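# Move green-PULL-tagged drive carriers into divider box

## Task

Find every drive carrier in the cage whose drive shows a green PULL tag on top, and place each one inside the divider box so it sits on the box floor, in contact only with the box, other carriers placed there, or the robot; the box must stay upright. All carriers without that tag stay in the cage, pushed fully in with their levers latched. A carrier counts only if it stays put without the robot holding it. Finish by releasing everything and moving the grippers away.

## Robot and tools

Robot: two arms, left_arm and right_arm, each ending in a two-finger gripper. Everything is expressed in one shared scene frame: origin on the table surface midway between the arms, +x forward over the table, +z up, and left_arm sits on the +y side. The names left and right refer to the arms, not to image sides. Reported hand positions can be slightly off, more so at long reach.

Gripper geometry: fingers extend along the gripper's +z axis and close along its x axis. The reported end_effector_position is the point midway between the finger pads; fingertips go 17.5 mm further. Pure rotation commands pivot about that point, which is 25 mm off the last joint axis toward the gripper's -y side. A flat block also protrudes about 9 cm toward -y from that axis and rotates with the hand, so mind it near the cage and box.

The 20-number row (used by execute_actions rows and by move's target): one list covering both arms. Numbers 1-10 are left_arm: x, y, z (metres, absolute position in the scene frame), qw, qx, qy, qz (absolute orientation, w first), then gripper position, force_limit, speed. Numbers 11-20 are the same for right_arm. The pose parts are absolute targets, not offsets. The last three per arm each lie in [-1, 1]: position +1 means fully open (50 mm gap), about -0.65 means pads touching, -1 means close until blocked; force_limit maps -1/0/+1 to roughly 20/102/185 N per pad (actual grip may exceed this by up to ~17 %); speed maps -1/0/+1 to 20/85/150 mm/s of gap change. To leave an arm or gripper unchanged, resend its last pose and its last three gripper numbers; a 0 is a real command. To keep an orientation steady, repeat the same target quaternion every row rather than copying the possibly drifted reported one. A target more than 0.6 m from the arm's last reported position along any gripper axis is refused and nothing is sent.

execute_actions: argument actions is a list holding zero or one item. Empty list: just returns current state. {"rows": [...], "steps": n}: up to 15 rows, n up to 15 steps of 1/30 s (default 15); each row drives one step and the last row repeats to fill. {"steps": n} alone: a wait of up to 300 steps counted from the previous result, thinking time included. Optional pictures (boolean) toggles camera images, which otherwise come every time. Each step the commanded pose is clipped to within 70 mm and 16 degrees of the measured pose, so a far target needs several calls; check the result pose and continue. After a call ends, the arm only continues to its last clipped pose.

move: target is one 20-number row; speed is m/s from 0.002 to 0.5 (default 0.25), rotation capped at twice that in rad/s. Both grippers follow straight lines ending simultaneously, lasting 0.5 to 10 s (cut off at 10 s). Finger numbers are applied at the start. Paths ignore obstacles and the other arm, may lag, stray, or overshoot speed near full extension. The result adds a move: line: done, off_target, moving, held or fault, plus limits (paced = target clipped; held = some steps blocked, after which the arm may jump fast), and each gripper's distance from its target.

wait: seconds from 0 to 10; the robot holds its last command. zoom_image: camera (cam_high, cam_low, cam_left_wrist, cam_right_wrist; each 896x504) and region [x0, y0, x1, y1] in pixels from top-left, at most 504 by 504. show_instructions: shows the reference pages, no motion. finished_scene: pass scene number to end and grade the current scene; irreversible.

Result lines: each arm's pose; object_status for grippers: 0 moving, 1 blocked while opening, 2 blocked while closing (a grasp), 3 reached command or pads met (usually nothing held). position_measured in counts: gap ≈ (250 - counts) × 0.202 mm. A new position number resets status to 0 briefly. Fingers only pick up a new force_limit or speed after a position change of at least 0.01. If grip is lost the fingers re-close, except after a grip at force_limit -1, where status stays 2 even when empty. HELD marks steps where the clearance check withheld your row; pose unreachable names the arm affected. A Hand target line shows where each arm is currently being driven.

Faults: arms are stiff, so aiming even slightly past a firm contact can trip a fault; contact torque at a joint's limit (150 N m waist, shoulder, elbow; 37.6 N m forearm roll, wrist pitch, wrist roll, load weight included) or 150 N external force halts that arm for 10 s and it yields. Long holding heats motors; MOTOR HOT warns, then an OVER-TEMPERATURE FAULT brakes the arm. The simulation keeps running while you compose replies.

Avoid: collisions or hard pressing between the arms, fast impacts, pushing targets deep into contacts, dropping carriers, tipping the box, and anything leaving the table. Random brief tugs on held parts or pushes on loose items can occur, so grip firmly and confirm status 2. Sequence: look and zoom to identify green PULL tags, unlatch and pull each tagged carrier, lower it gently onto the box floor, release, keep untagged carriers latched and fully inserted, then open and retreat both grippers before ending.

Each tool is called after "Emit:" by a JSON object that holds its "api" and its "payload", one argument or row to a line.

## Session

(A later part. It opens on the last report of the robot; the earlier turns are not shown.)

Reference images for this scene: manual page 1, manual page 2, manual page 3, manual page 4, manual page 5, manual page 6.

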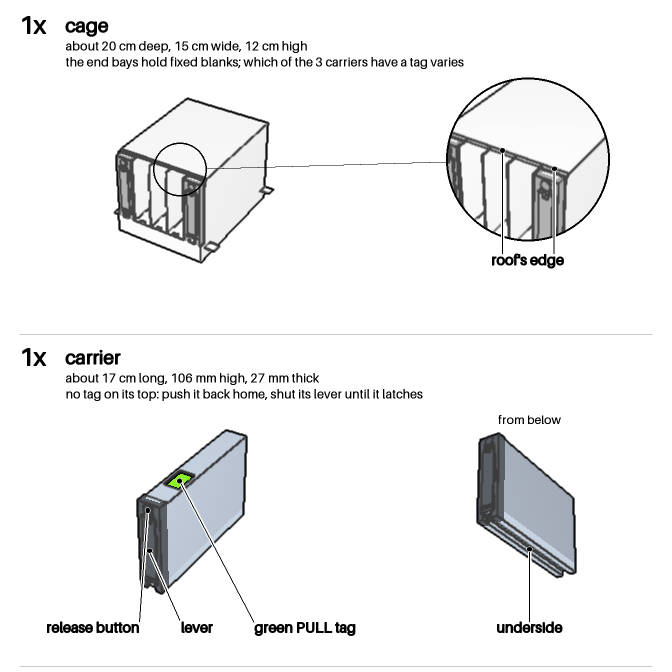

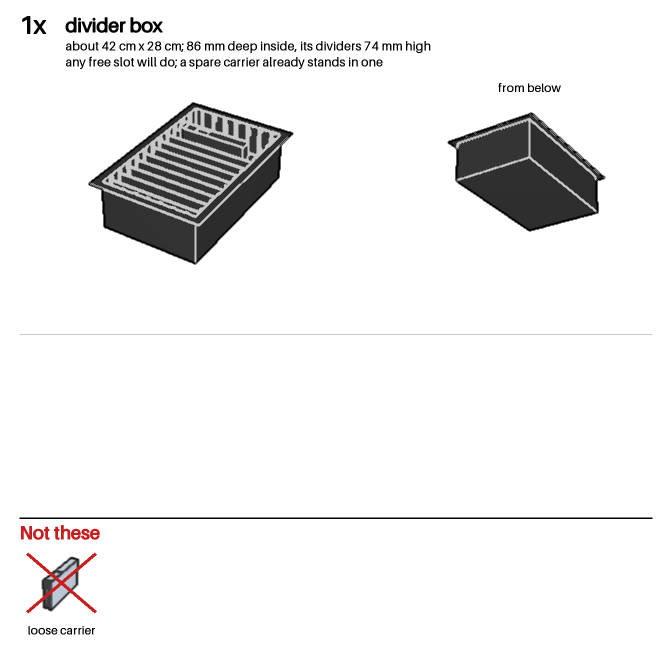

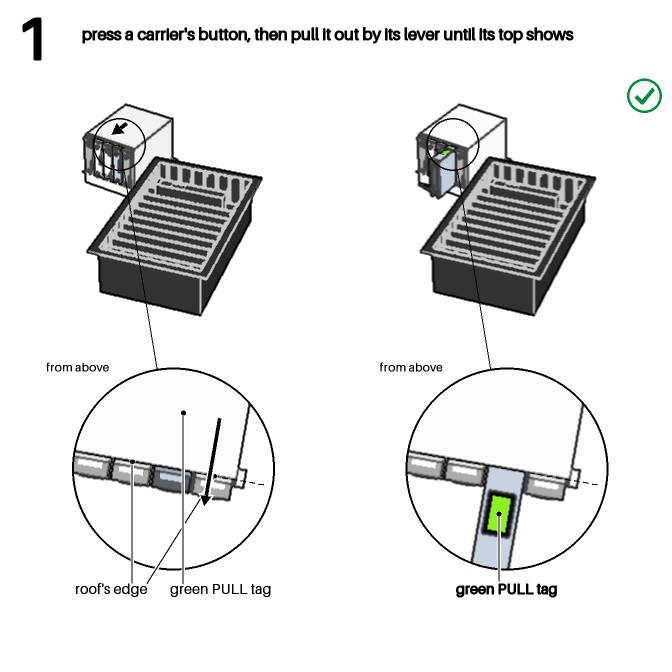

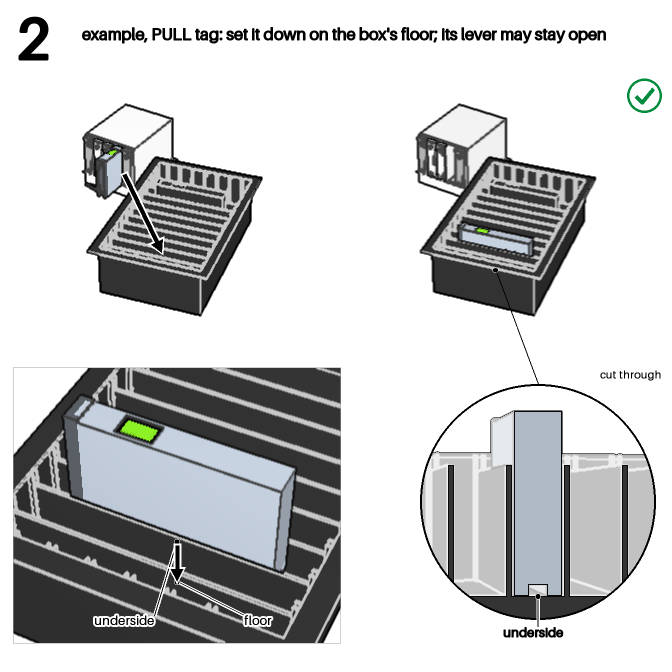

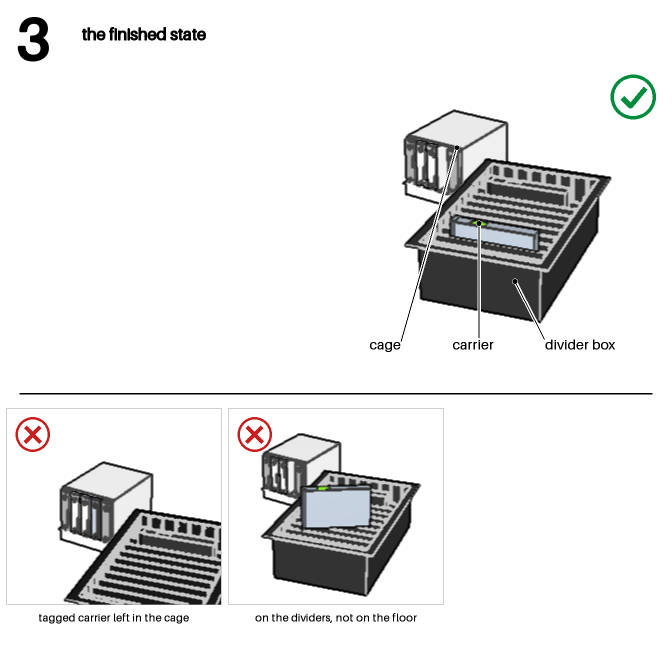

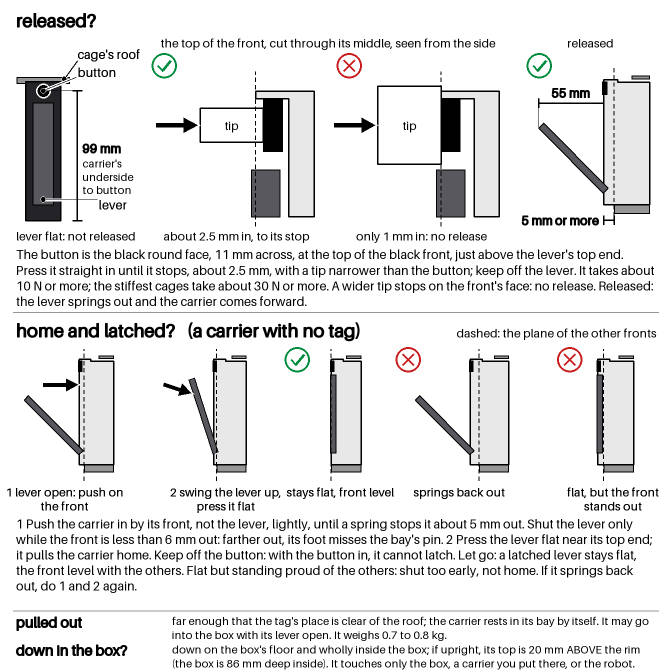

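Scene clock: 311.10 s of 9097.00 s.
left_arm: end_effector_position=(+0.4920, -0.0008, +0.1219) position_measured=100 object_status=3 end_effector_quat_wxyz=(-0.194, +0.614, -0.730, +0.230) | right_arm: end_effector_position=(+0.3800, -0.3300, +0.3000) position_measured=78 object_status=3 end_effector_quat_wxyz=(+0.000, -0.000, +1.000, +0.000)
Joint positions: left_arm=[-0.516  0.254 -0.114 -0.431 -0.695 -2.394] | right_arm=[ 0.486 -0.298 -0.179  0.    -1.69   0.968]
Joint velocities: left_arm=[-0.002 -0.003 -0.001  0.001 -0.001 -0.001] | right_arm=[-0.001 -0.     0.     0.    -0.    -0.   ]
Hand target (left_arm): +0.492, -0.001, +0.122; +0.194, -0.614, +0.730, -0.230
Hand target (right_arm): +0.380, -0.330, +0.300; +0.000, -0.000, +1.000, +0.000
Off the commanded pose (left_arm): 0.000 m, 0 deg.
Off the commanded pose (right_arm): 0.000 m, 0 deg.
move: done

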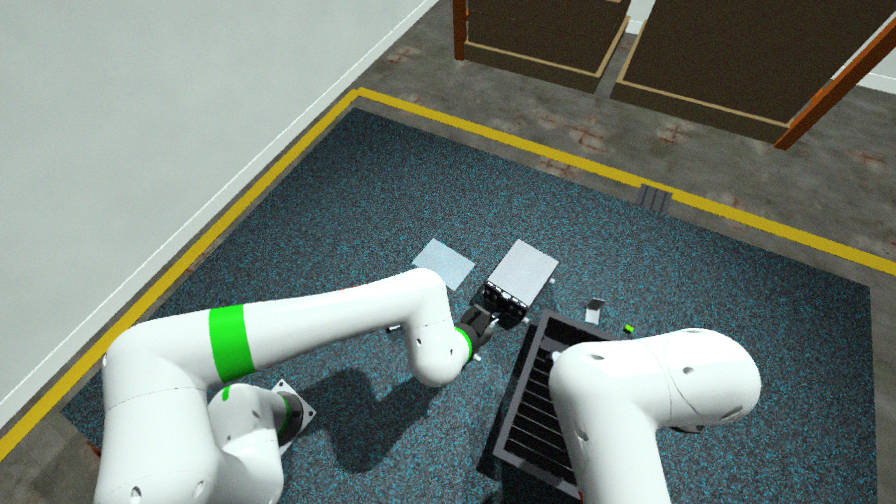

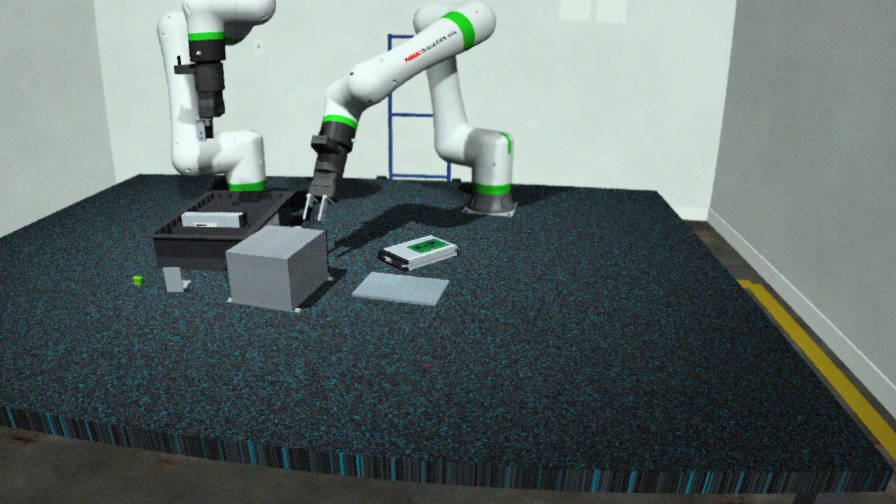

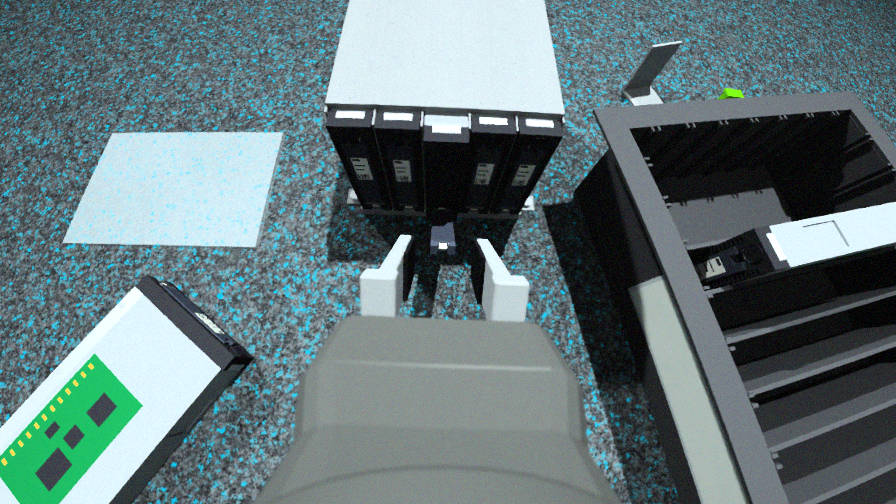

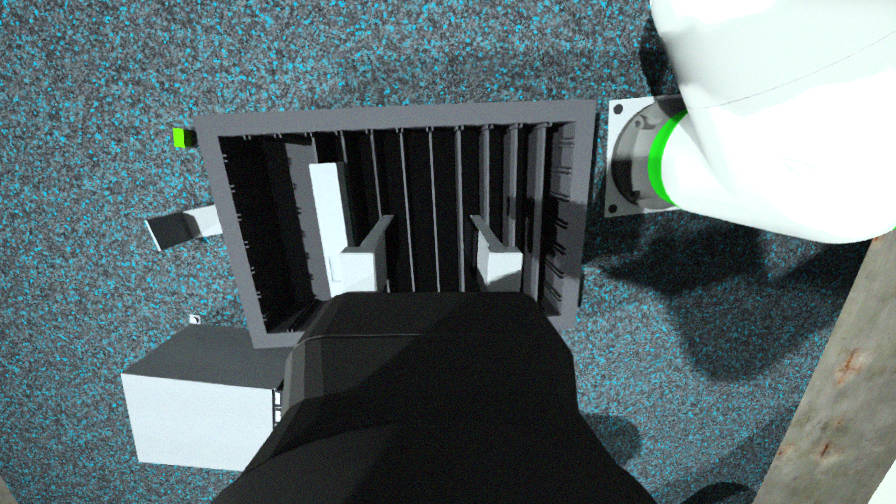

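Emit:
{"api": "move", "payload": {
  "target": [0.5216,0.0000,0.130,0.1938,-0.6145,0.7298,-0.2301,-1,0,1, 0.38,-0.33,0.30,0,0,1,0,0.5,-0.4,0.5],
  "speed": 0.06
}}

Emit:
{"api": "move", "payload": {
  "target": [0.5462,-0.0042,0.100,0.1938,-0.6145,0.7298,-0.2301,-1,0,1, 0.38,-0.33,0.30,0,0,1,0,0.5,-0.4,0.5],
  "speed": 0.04
}}

Emit:
{"api": "zoom_image", "payload": {
  "camera": "cam_left_wrist",
  "region": [360, 120, 540, 270]
}}

Scene clock: 322.83 s of 9097.00 s.
left_arm: end_effector_position=(+0.5215, -0.0000, +0.1300) position_measured=253 object_status=3 end_effector_quat_wxyz=(-0.194, +0.614, -0.730, +0.230) | right_arm: end_effector_position=(+0.3800, -0.3300, +0.3000) position_measured=78 object_status=3 end_effector_quat_wxyz=(+0.000, +0.000, +1.000, +0.000)
Joint positions: left_arm=[-0.475  0.287 -0.061 -0.395 -0.697 -2.46 ] | right_arm=[ 0.486 -0.298 -0.179  0.    -1.69   0.968]
Joint velocities: left_arm=[-0.     0.001  0.002  0.002 -0.001 -0.003] | right_arm=[-0. -0.  0. -0. -0.  0.]
Hand target (left_arm): +0.522, -0.000, +0.130; +0.194, -0.614, +0.730, -0.230
Hand target (right_arm): +0.380, -0.330, +0.300; +0.000, -0.000, +1.000, +0.000
Off the commanded pose (left_arm): 0.000 m, 0 deg.
Off the commanded pose (right_arm): 0.000 m, 0 deg.
After step 90, 7.87 s passed at rest.
move: done

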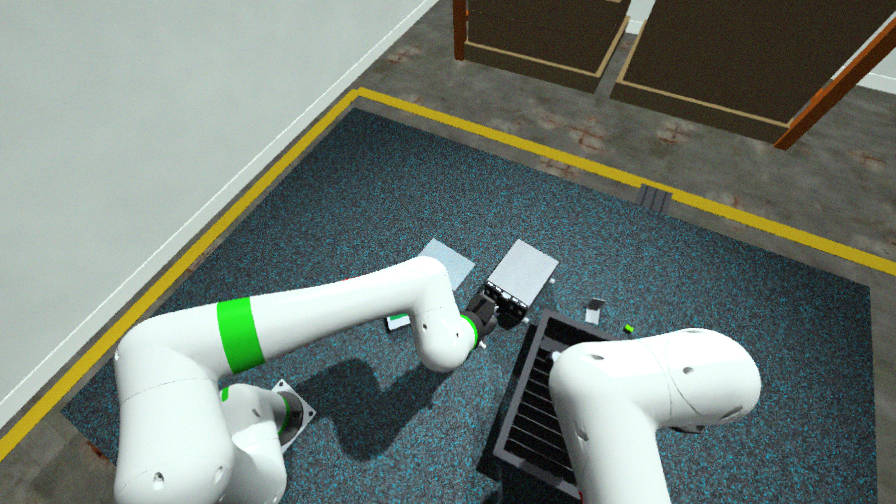

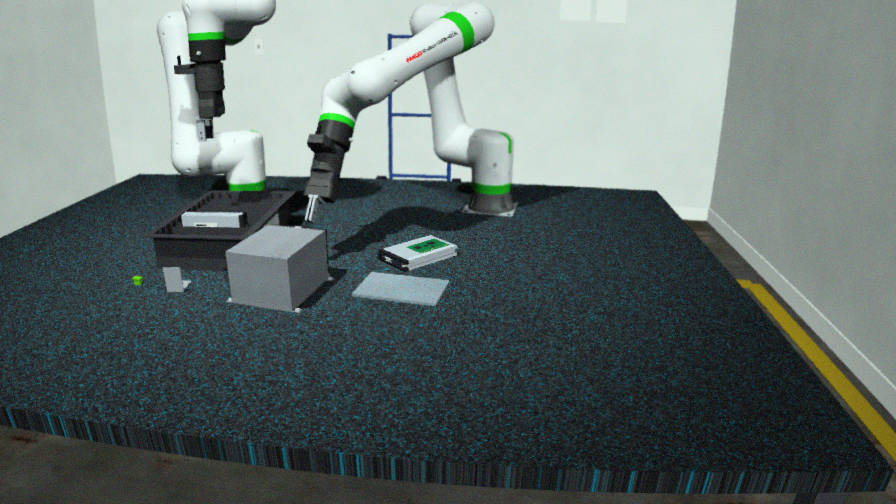

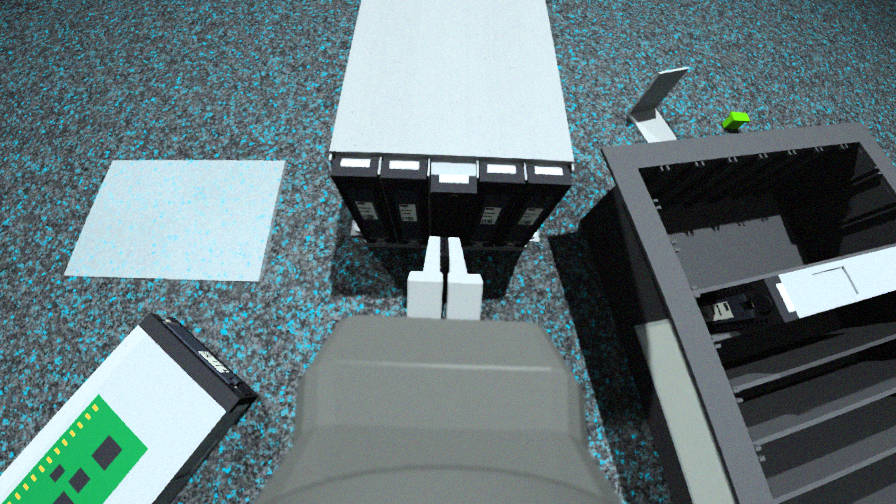

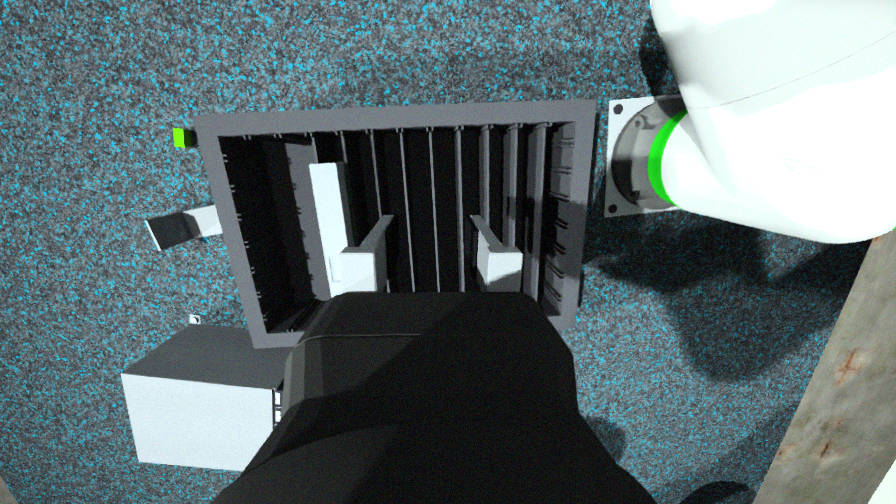

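Scene clock: 324.10 s of 9097.00 s.
left_arm: end_effector_position=(+0.5462, -0.0042, +0.1001) position_measured=253 object_status=3 end_effector_quat_wxyz=(-0.194, +0.614, -0.730, +0.230) | right_arm: end_effector_position=(+0.3800, -0.3300, +0.3000) position_measured=78 object_status=3 end_effector_quat_wxyz=(+0.000, +0.000, +1.000, +0.000)
Joint positions: left_arm=[-0.456  0.366 -0.031 -0.404 -0.646 -2.457] | right_arm=[ 0.486 -0.298 -0.179  0.    -1.69   0.968]
Joint velocities: left_arm=[ 0.001  0.003  0.002 -0.     0.001  0.   ] | right_arm=[ 0.     0.    -0.    -0.    -0.    -0.001]
Hand target (left_arm): +0.546, -0.004, +0.100; +0.194, -0.614, +0.730, -0.230
Hand target (right_arm): +0.380, -0.330, +0.300; +0.000, -0.000, +1.000, +0.000
Off the commanded pose (left_arm): 0.000 m, 0 deg.
Off the commanded pose (right_arm): 0.000 m, 0 deg.
move: done

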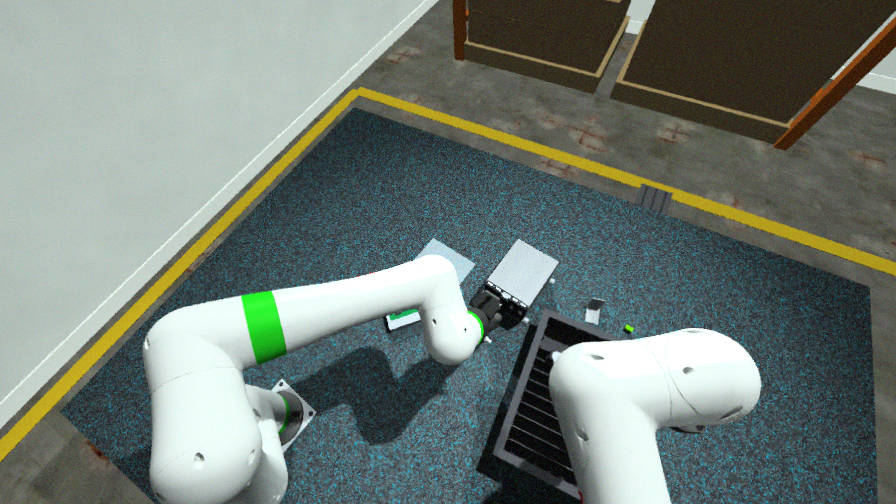

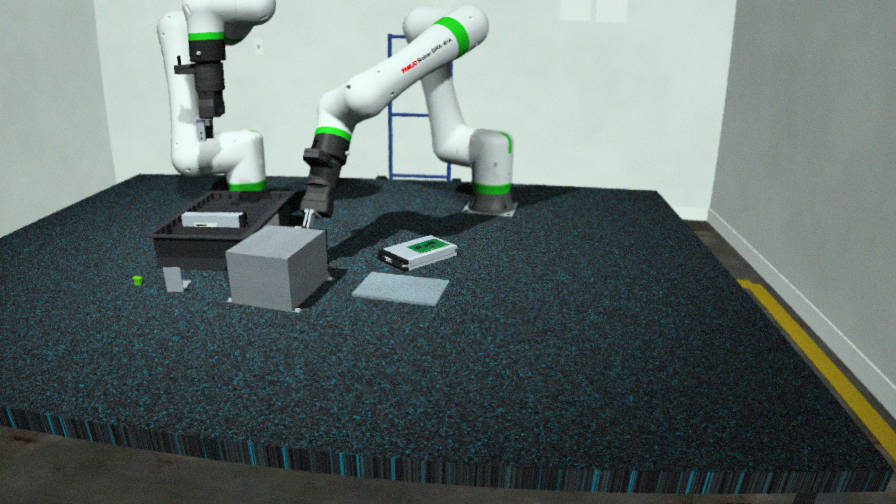

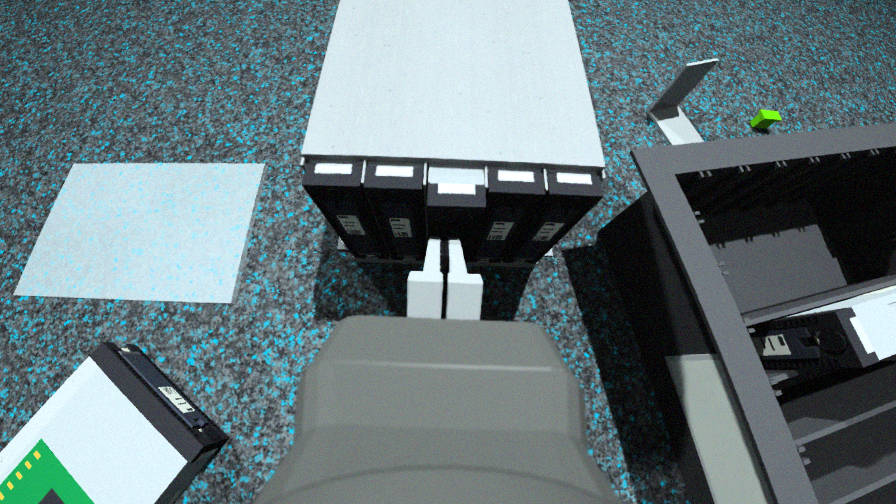

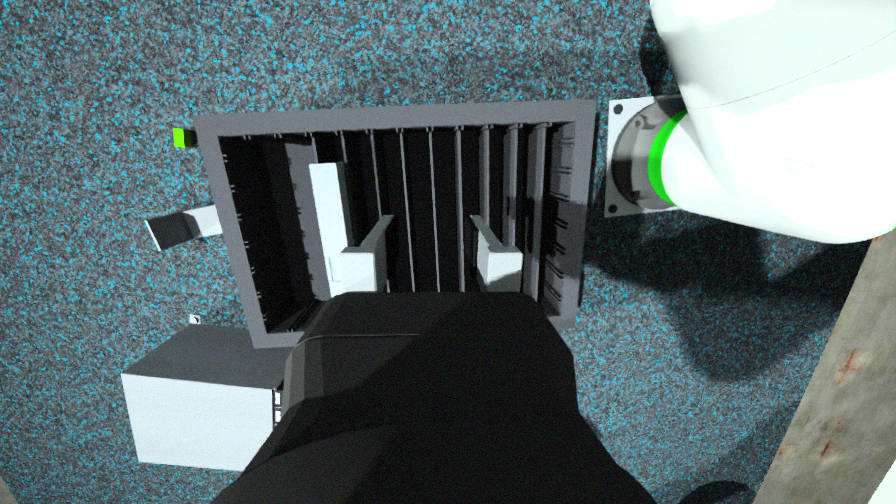

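Region (360, 120, 540, 270) of cam_left_wrist's 896x504 image, scaled by 2.800, with more detail than that image has.

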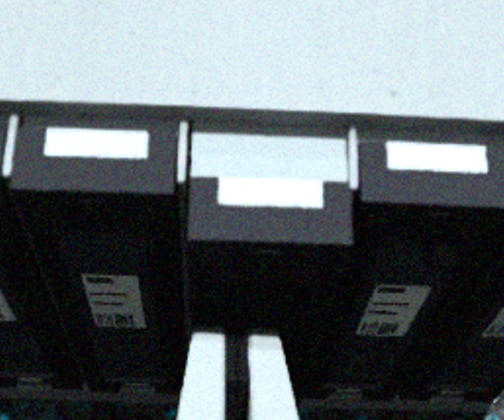

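Emit:
{"api": "move", "payload": {
  "target": [0.5551,-0.0058,0.100,0.1938,-0.6145,0.7298,-0.2301,-1,0,1, 0.38,-0.33,0.30,0,0,1,0,0.5,-0.4,0.5],
  "speed": 0.008
}}

Emit:
{"api": "zoom_image", "payload": {
  "camera": "cam_left_wrist",
  "region": [360, 120, 540, 270]
}}

Scene clock: 328.77 s of 9097.00 s.
left_arm: end_effector_position=(+0.5550, -0.0058, +0.1000) position_measured=253 object_status=3 end_effector_quat_wxyz=(-0.194, +0.614, -0.730, +0.230) | right_arm: end_effector_position=(+0.3800, -0.3300, +0.3000) position_measured=78 object_status=3 end_effector_quat_wxyz=(-0.000, -0.000, +1.000, -0.000)
Joint positions: left_arm=[-0.448  0.382 -0.011 -0.396 -0.647 -2.471] | right_arm=[ 0.486 -0.298 -0.179 -0.    -1.69   0.968]
Joint velocities: left_arm=[ 0.003  0.001  0.002  0.001  0.001 -0.002] | right_arm=[-0. -0.  0.  0.  0.  0.]
Hand target (left_arm): +0.555, -0.006, +0.100; +0.194, -0.614, +0.730, -0.230
Hand target (right_arm): +0.380, -0.330, +0.300; -0.000, -0.000, +1.000, +0.000
Off the commanded pose (left_arm): 0.000 m, 0 deg.
Off the commanded pose (right_arm): 0.000 m, 0 deg.
After step 90, 0.33 s passed at rest.
move: done

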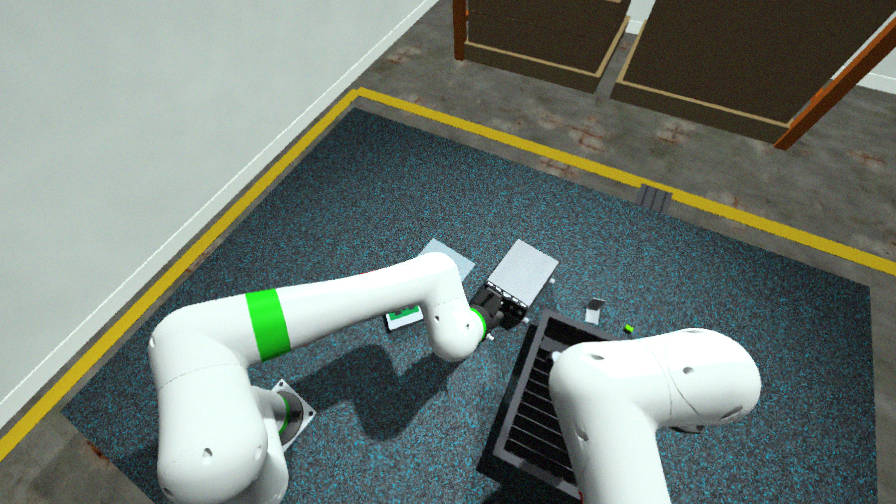

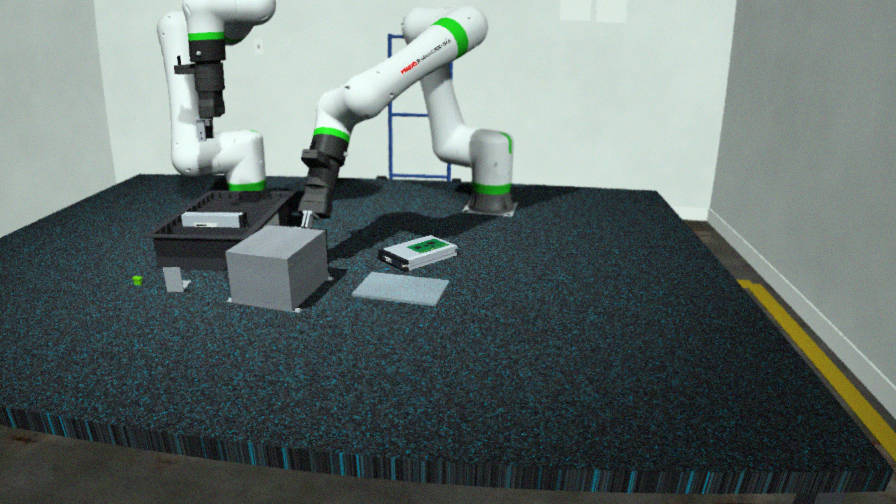

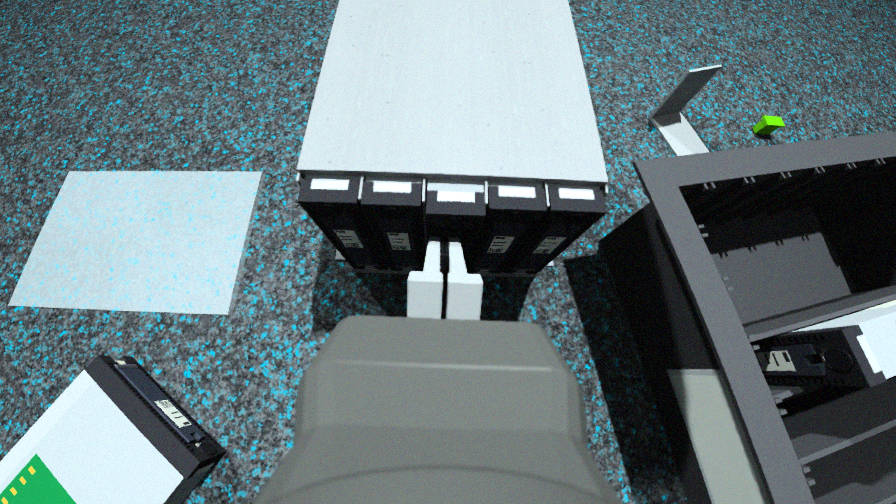

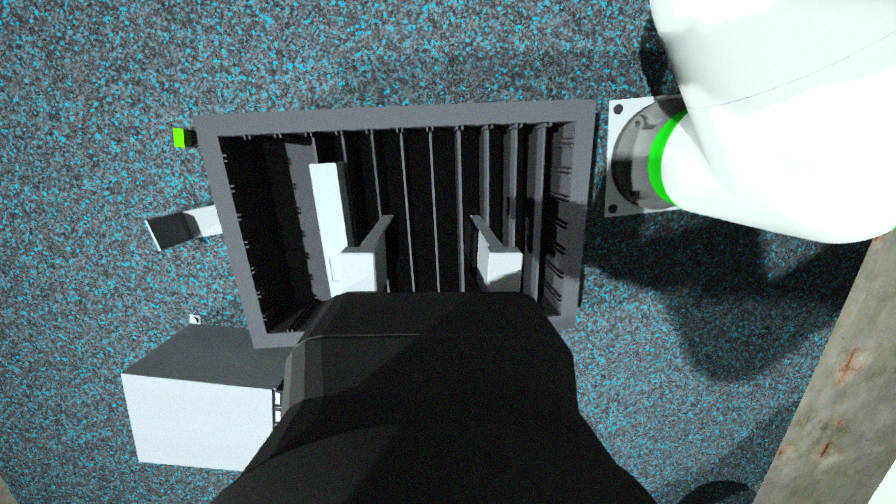

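Region (360, 120, 540, 270) of cam_left_wrist's 896x504 image, scaled by 2.800, with more detail than that image has.

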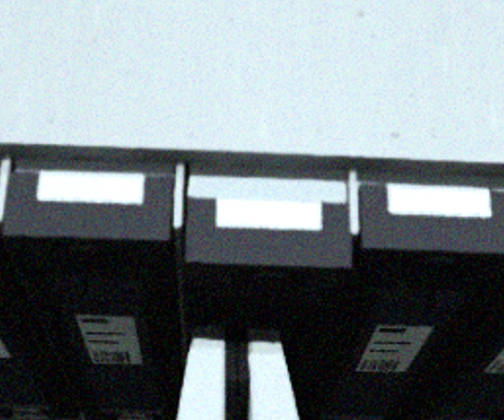

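Emit:
{"api": "execute_actions", "payload": {
  "actions": []
}}

Scene clock: 348.33 s of 9097.00 s.
left_arm: end_effector_position=(+0.5551, -0.0058, +0.1000) position_measured=253 object_status=3 end_effector_quat_wxyz=(-0.194, +0.614, -0.730, +0.230) | right_arm: end_effector_position=(+0.3800, -0.3300, +0.3000) position_measured=78 object_status=3 end_effector_quat_wxyz=(-0.000, -0.000, +1.000, -0.000)
Joint positions: left_arm=[-0.448  0.382 -0.011 -0.396 -0.647 -2.471] | right_arm=[ 0.486 -0.298 -0.179 -0.    -1.69   0.968]
Joint velocities: left_arm=[-0.     0.    -0.    -0.     0.001  0.   ] | right_arm=[-0.    -0.    -0.    -0.    -0.     0.001]
Hand target (left_arm): +0.555, -0.006, +0.100; +0.194, -0.614, +0.730, -0.230
Hand target (right_arm): +0.380, -0.330, +0.300; -0.000, -0.000, +1.000, +0.000
Off the commanded pose (left_arm): 0.000 m, 0 deg.
Off the commanded pose (right_arm): 0.000 m, 0 deg.
Steps of this call (steps 1 to 90: nothing new was sent; then 16.57 s passed at rest). Readings (end_effector_position | what the end effector reports):
1: left_arm (+0.5550, -0.0058, +0.1000) | right_arm (+0.3800, -0.3300, +0.3000) | left_arm position_measured=253 object_status=3 | right_arm position_measured=78 object_status=3
2: left_arm (+0.5550, -0.0058, +0.1000) | right_arm (+0.3800, -0.3300, +0.3000) | left_arm position_measured=253 object_status=3 | right_arm position_measured=78 object_status=3
4: left_arm (+0.5551, -0.0058, +0.1000) | right_arm (+0.3800, -0.3300, +0.3000) | left_arm position_measured=253 object_status=3 | right_arm position_measured=78 object_status=3
8: left_arm (+0.5551, -0.0058, +0.1000) | right_arm (+0.3800, -0.3300, +0.3000) | left_arm position_measured=253 object_status=3 | right_arm position_measured=78 object_status=3
90: the state above

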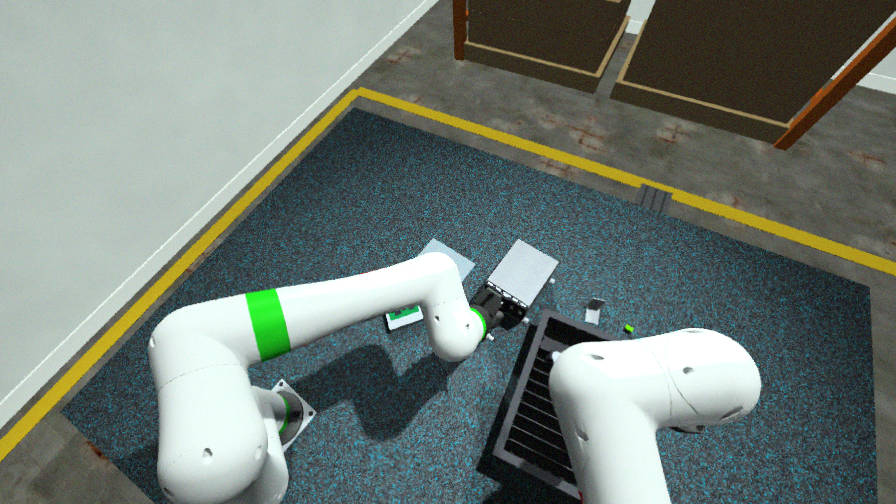

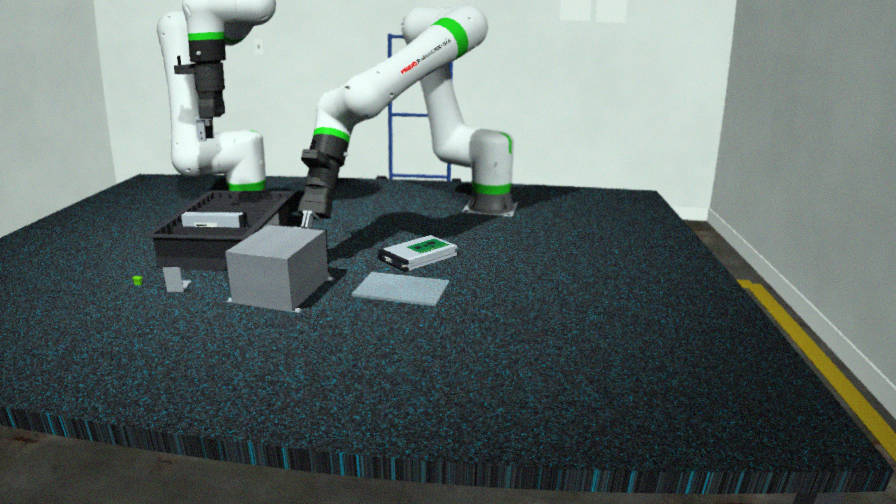

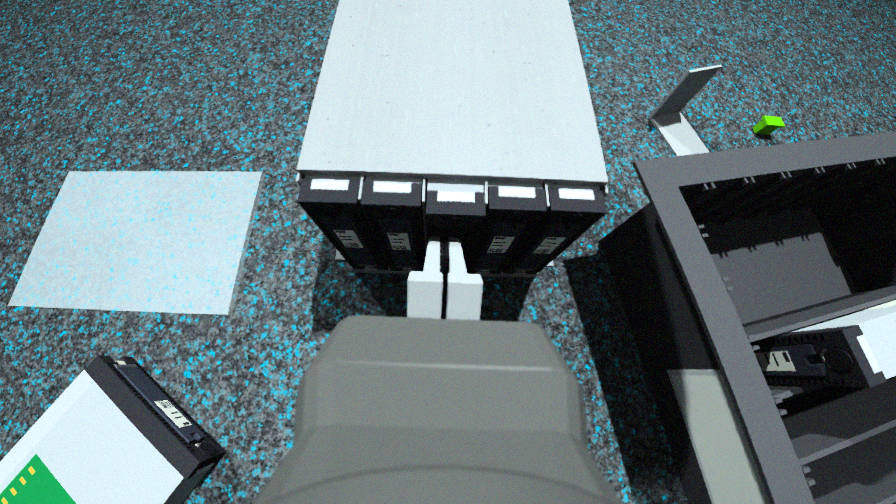

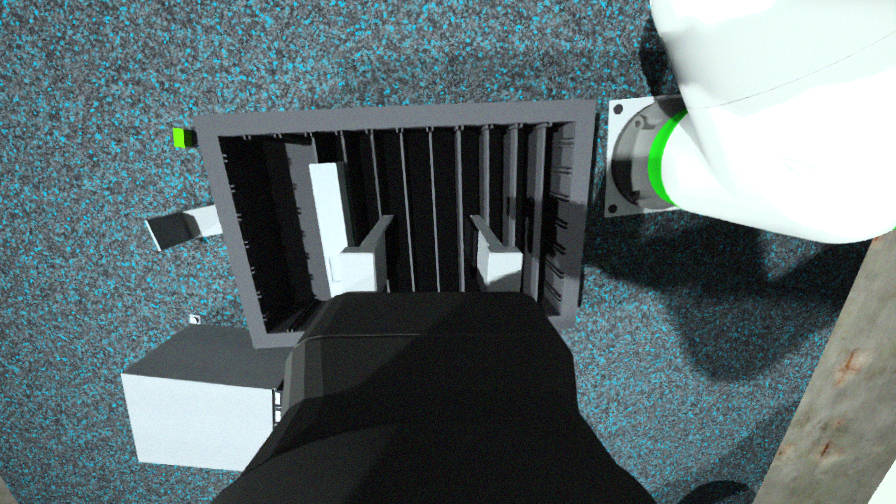

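Emit:
{"api": "show_instructions", "payload": {

}}

Reference images for this scene: manual page 1, manual page 2, manual page 3, manual page 4, manual page 5, manual page 6.

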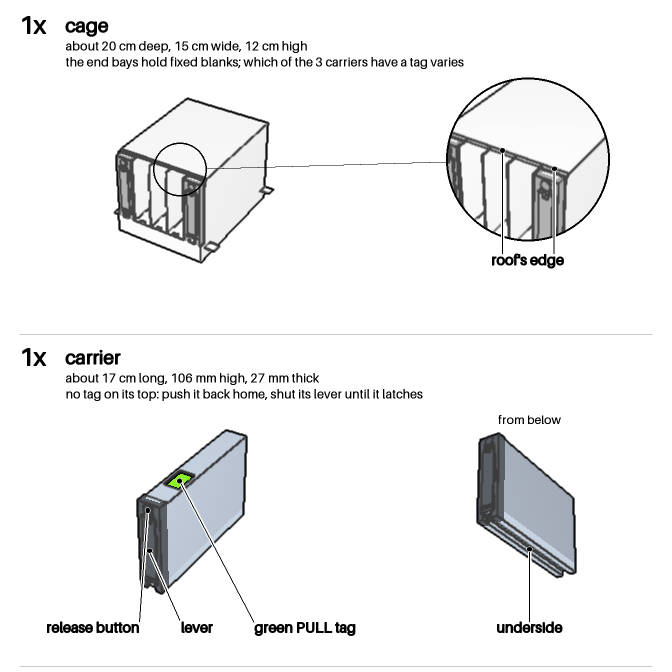

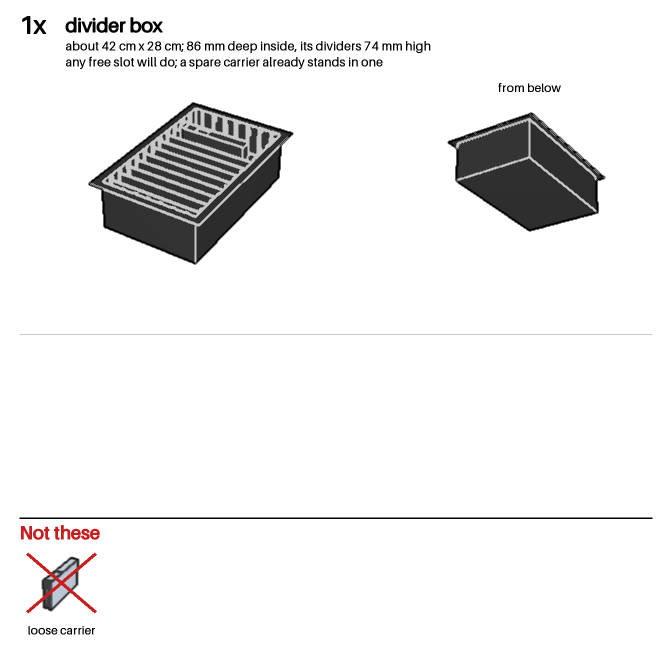

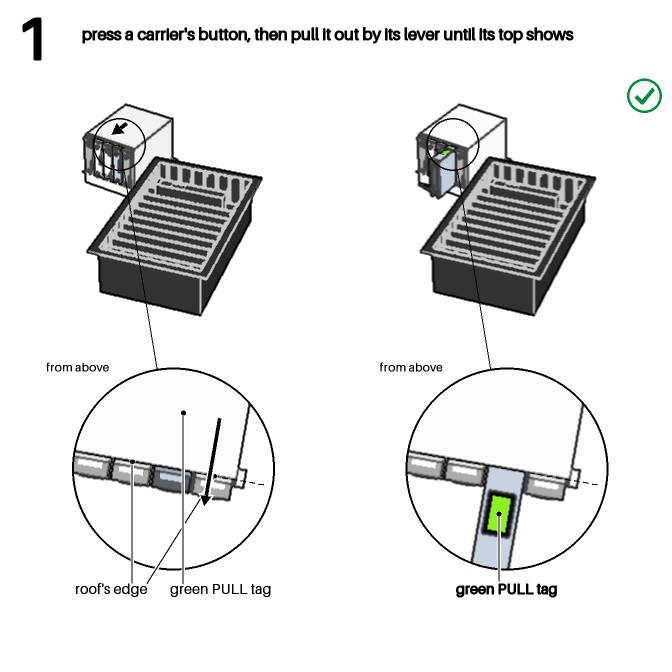

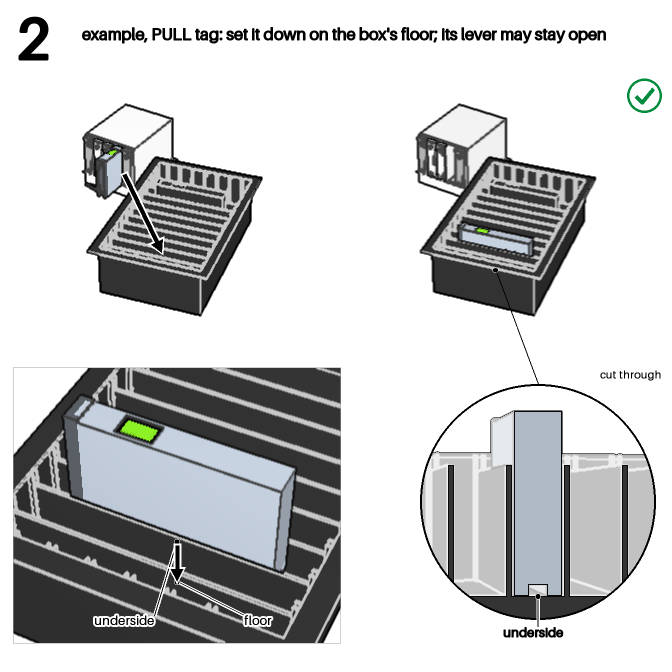

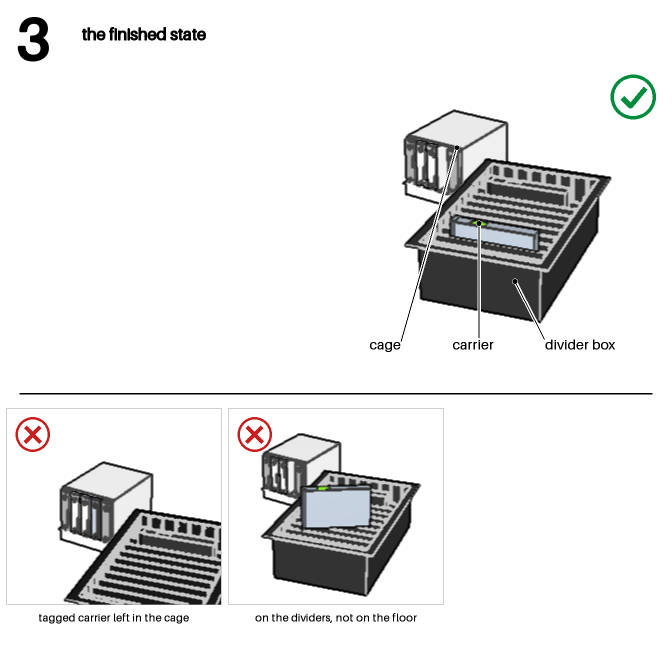

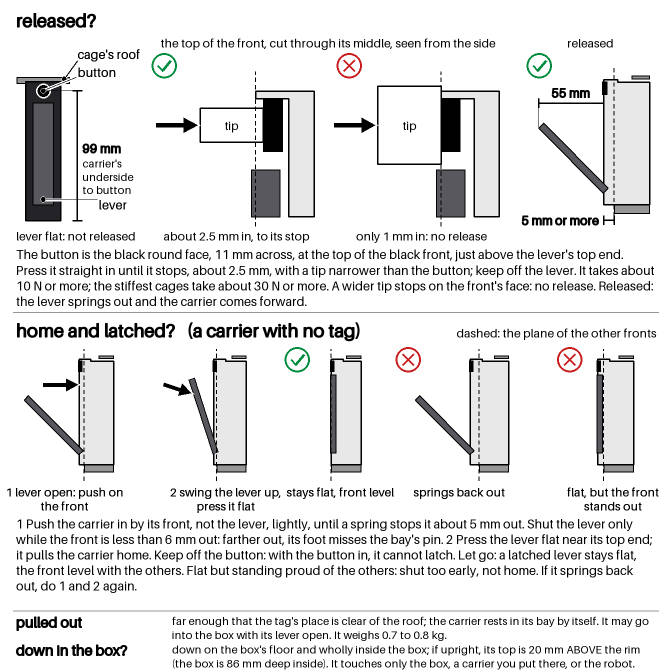

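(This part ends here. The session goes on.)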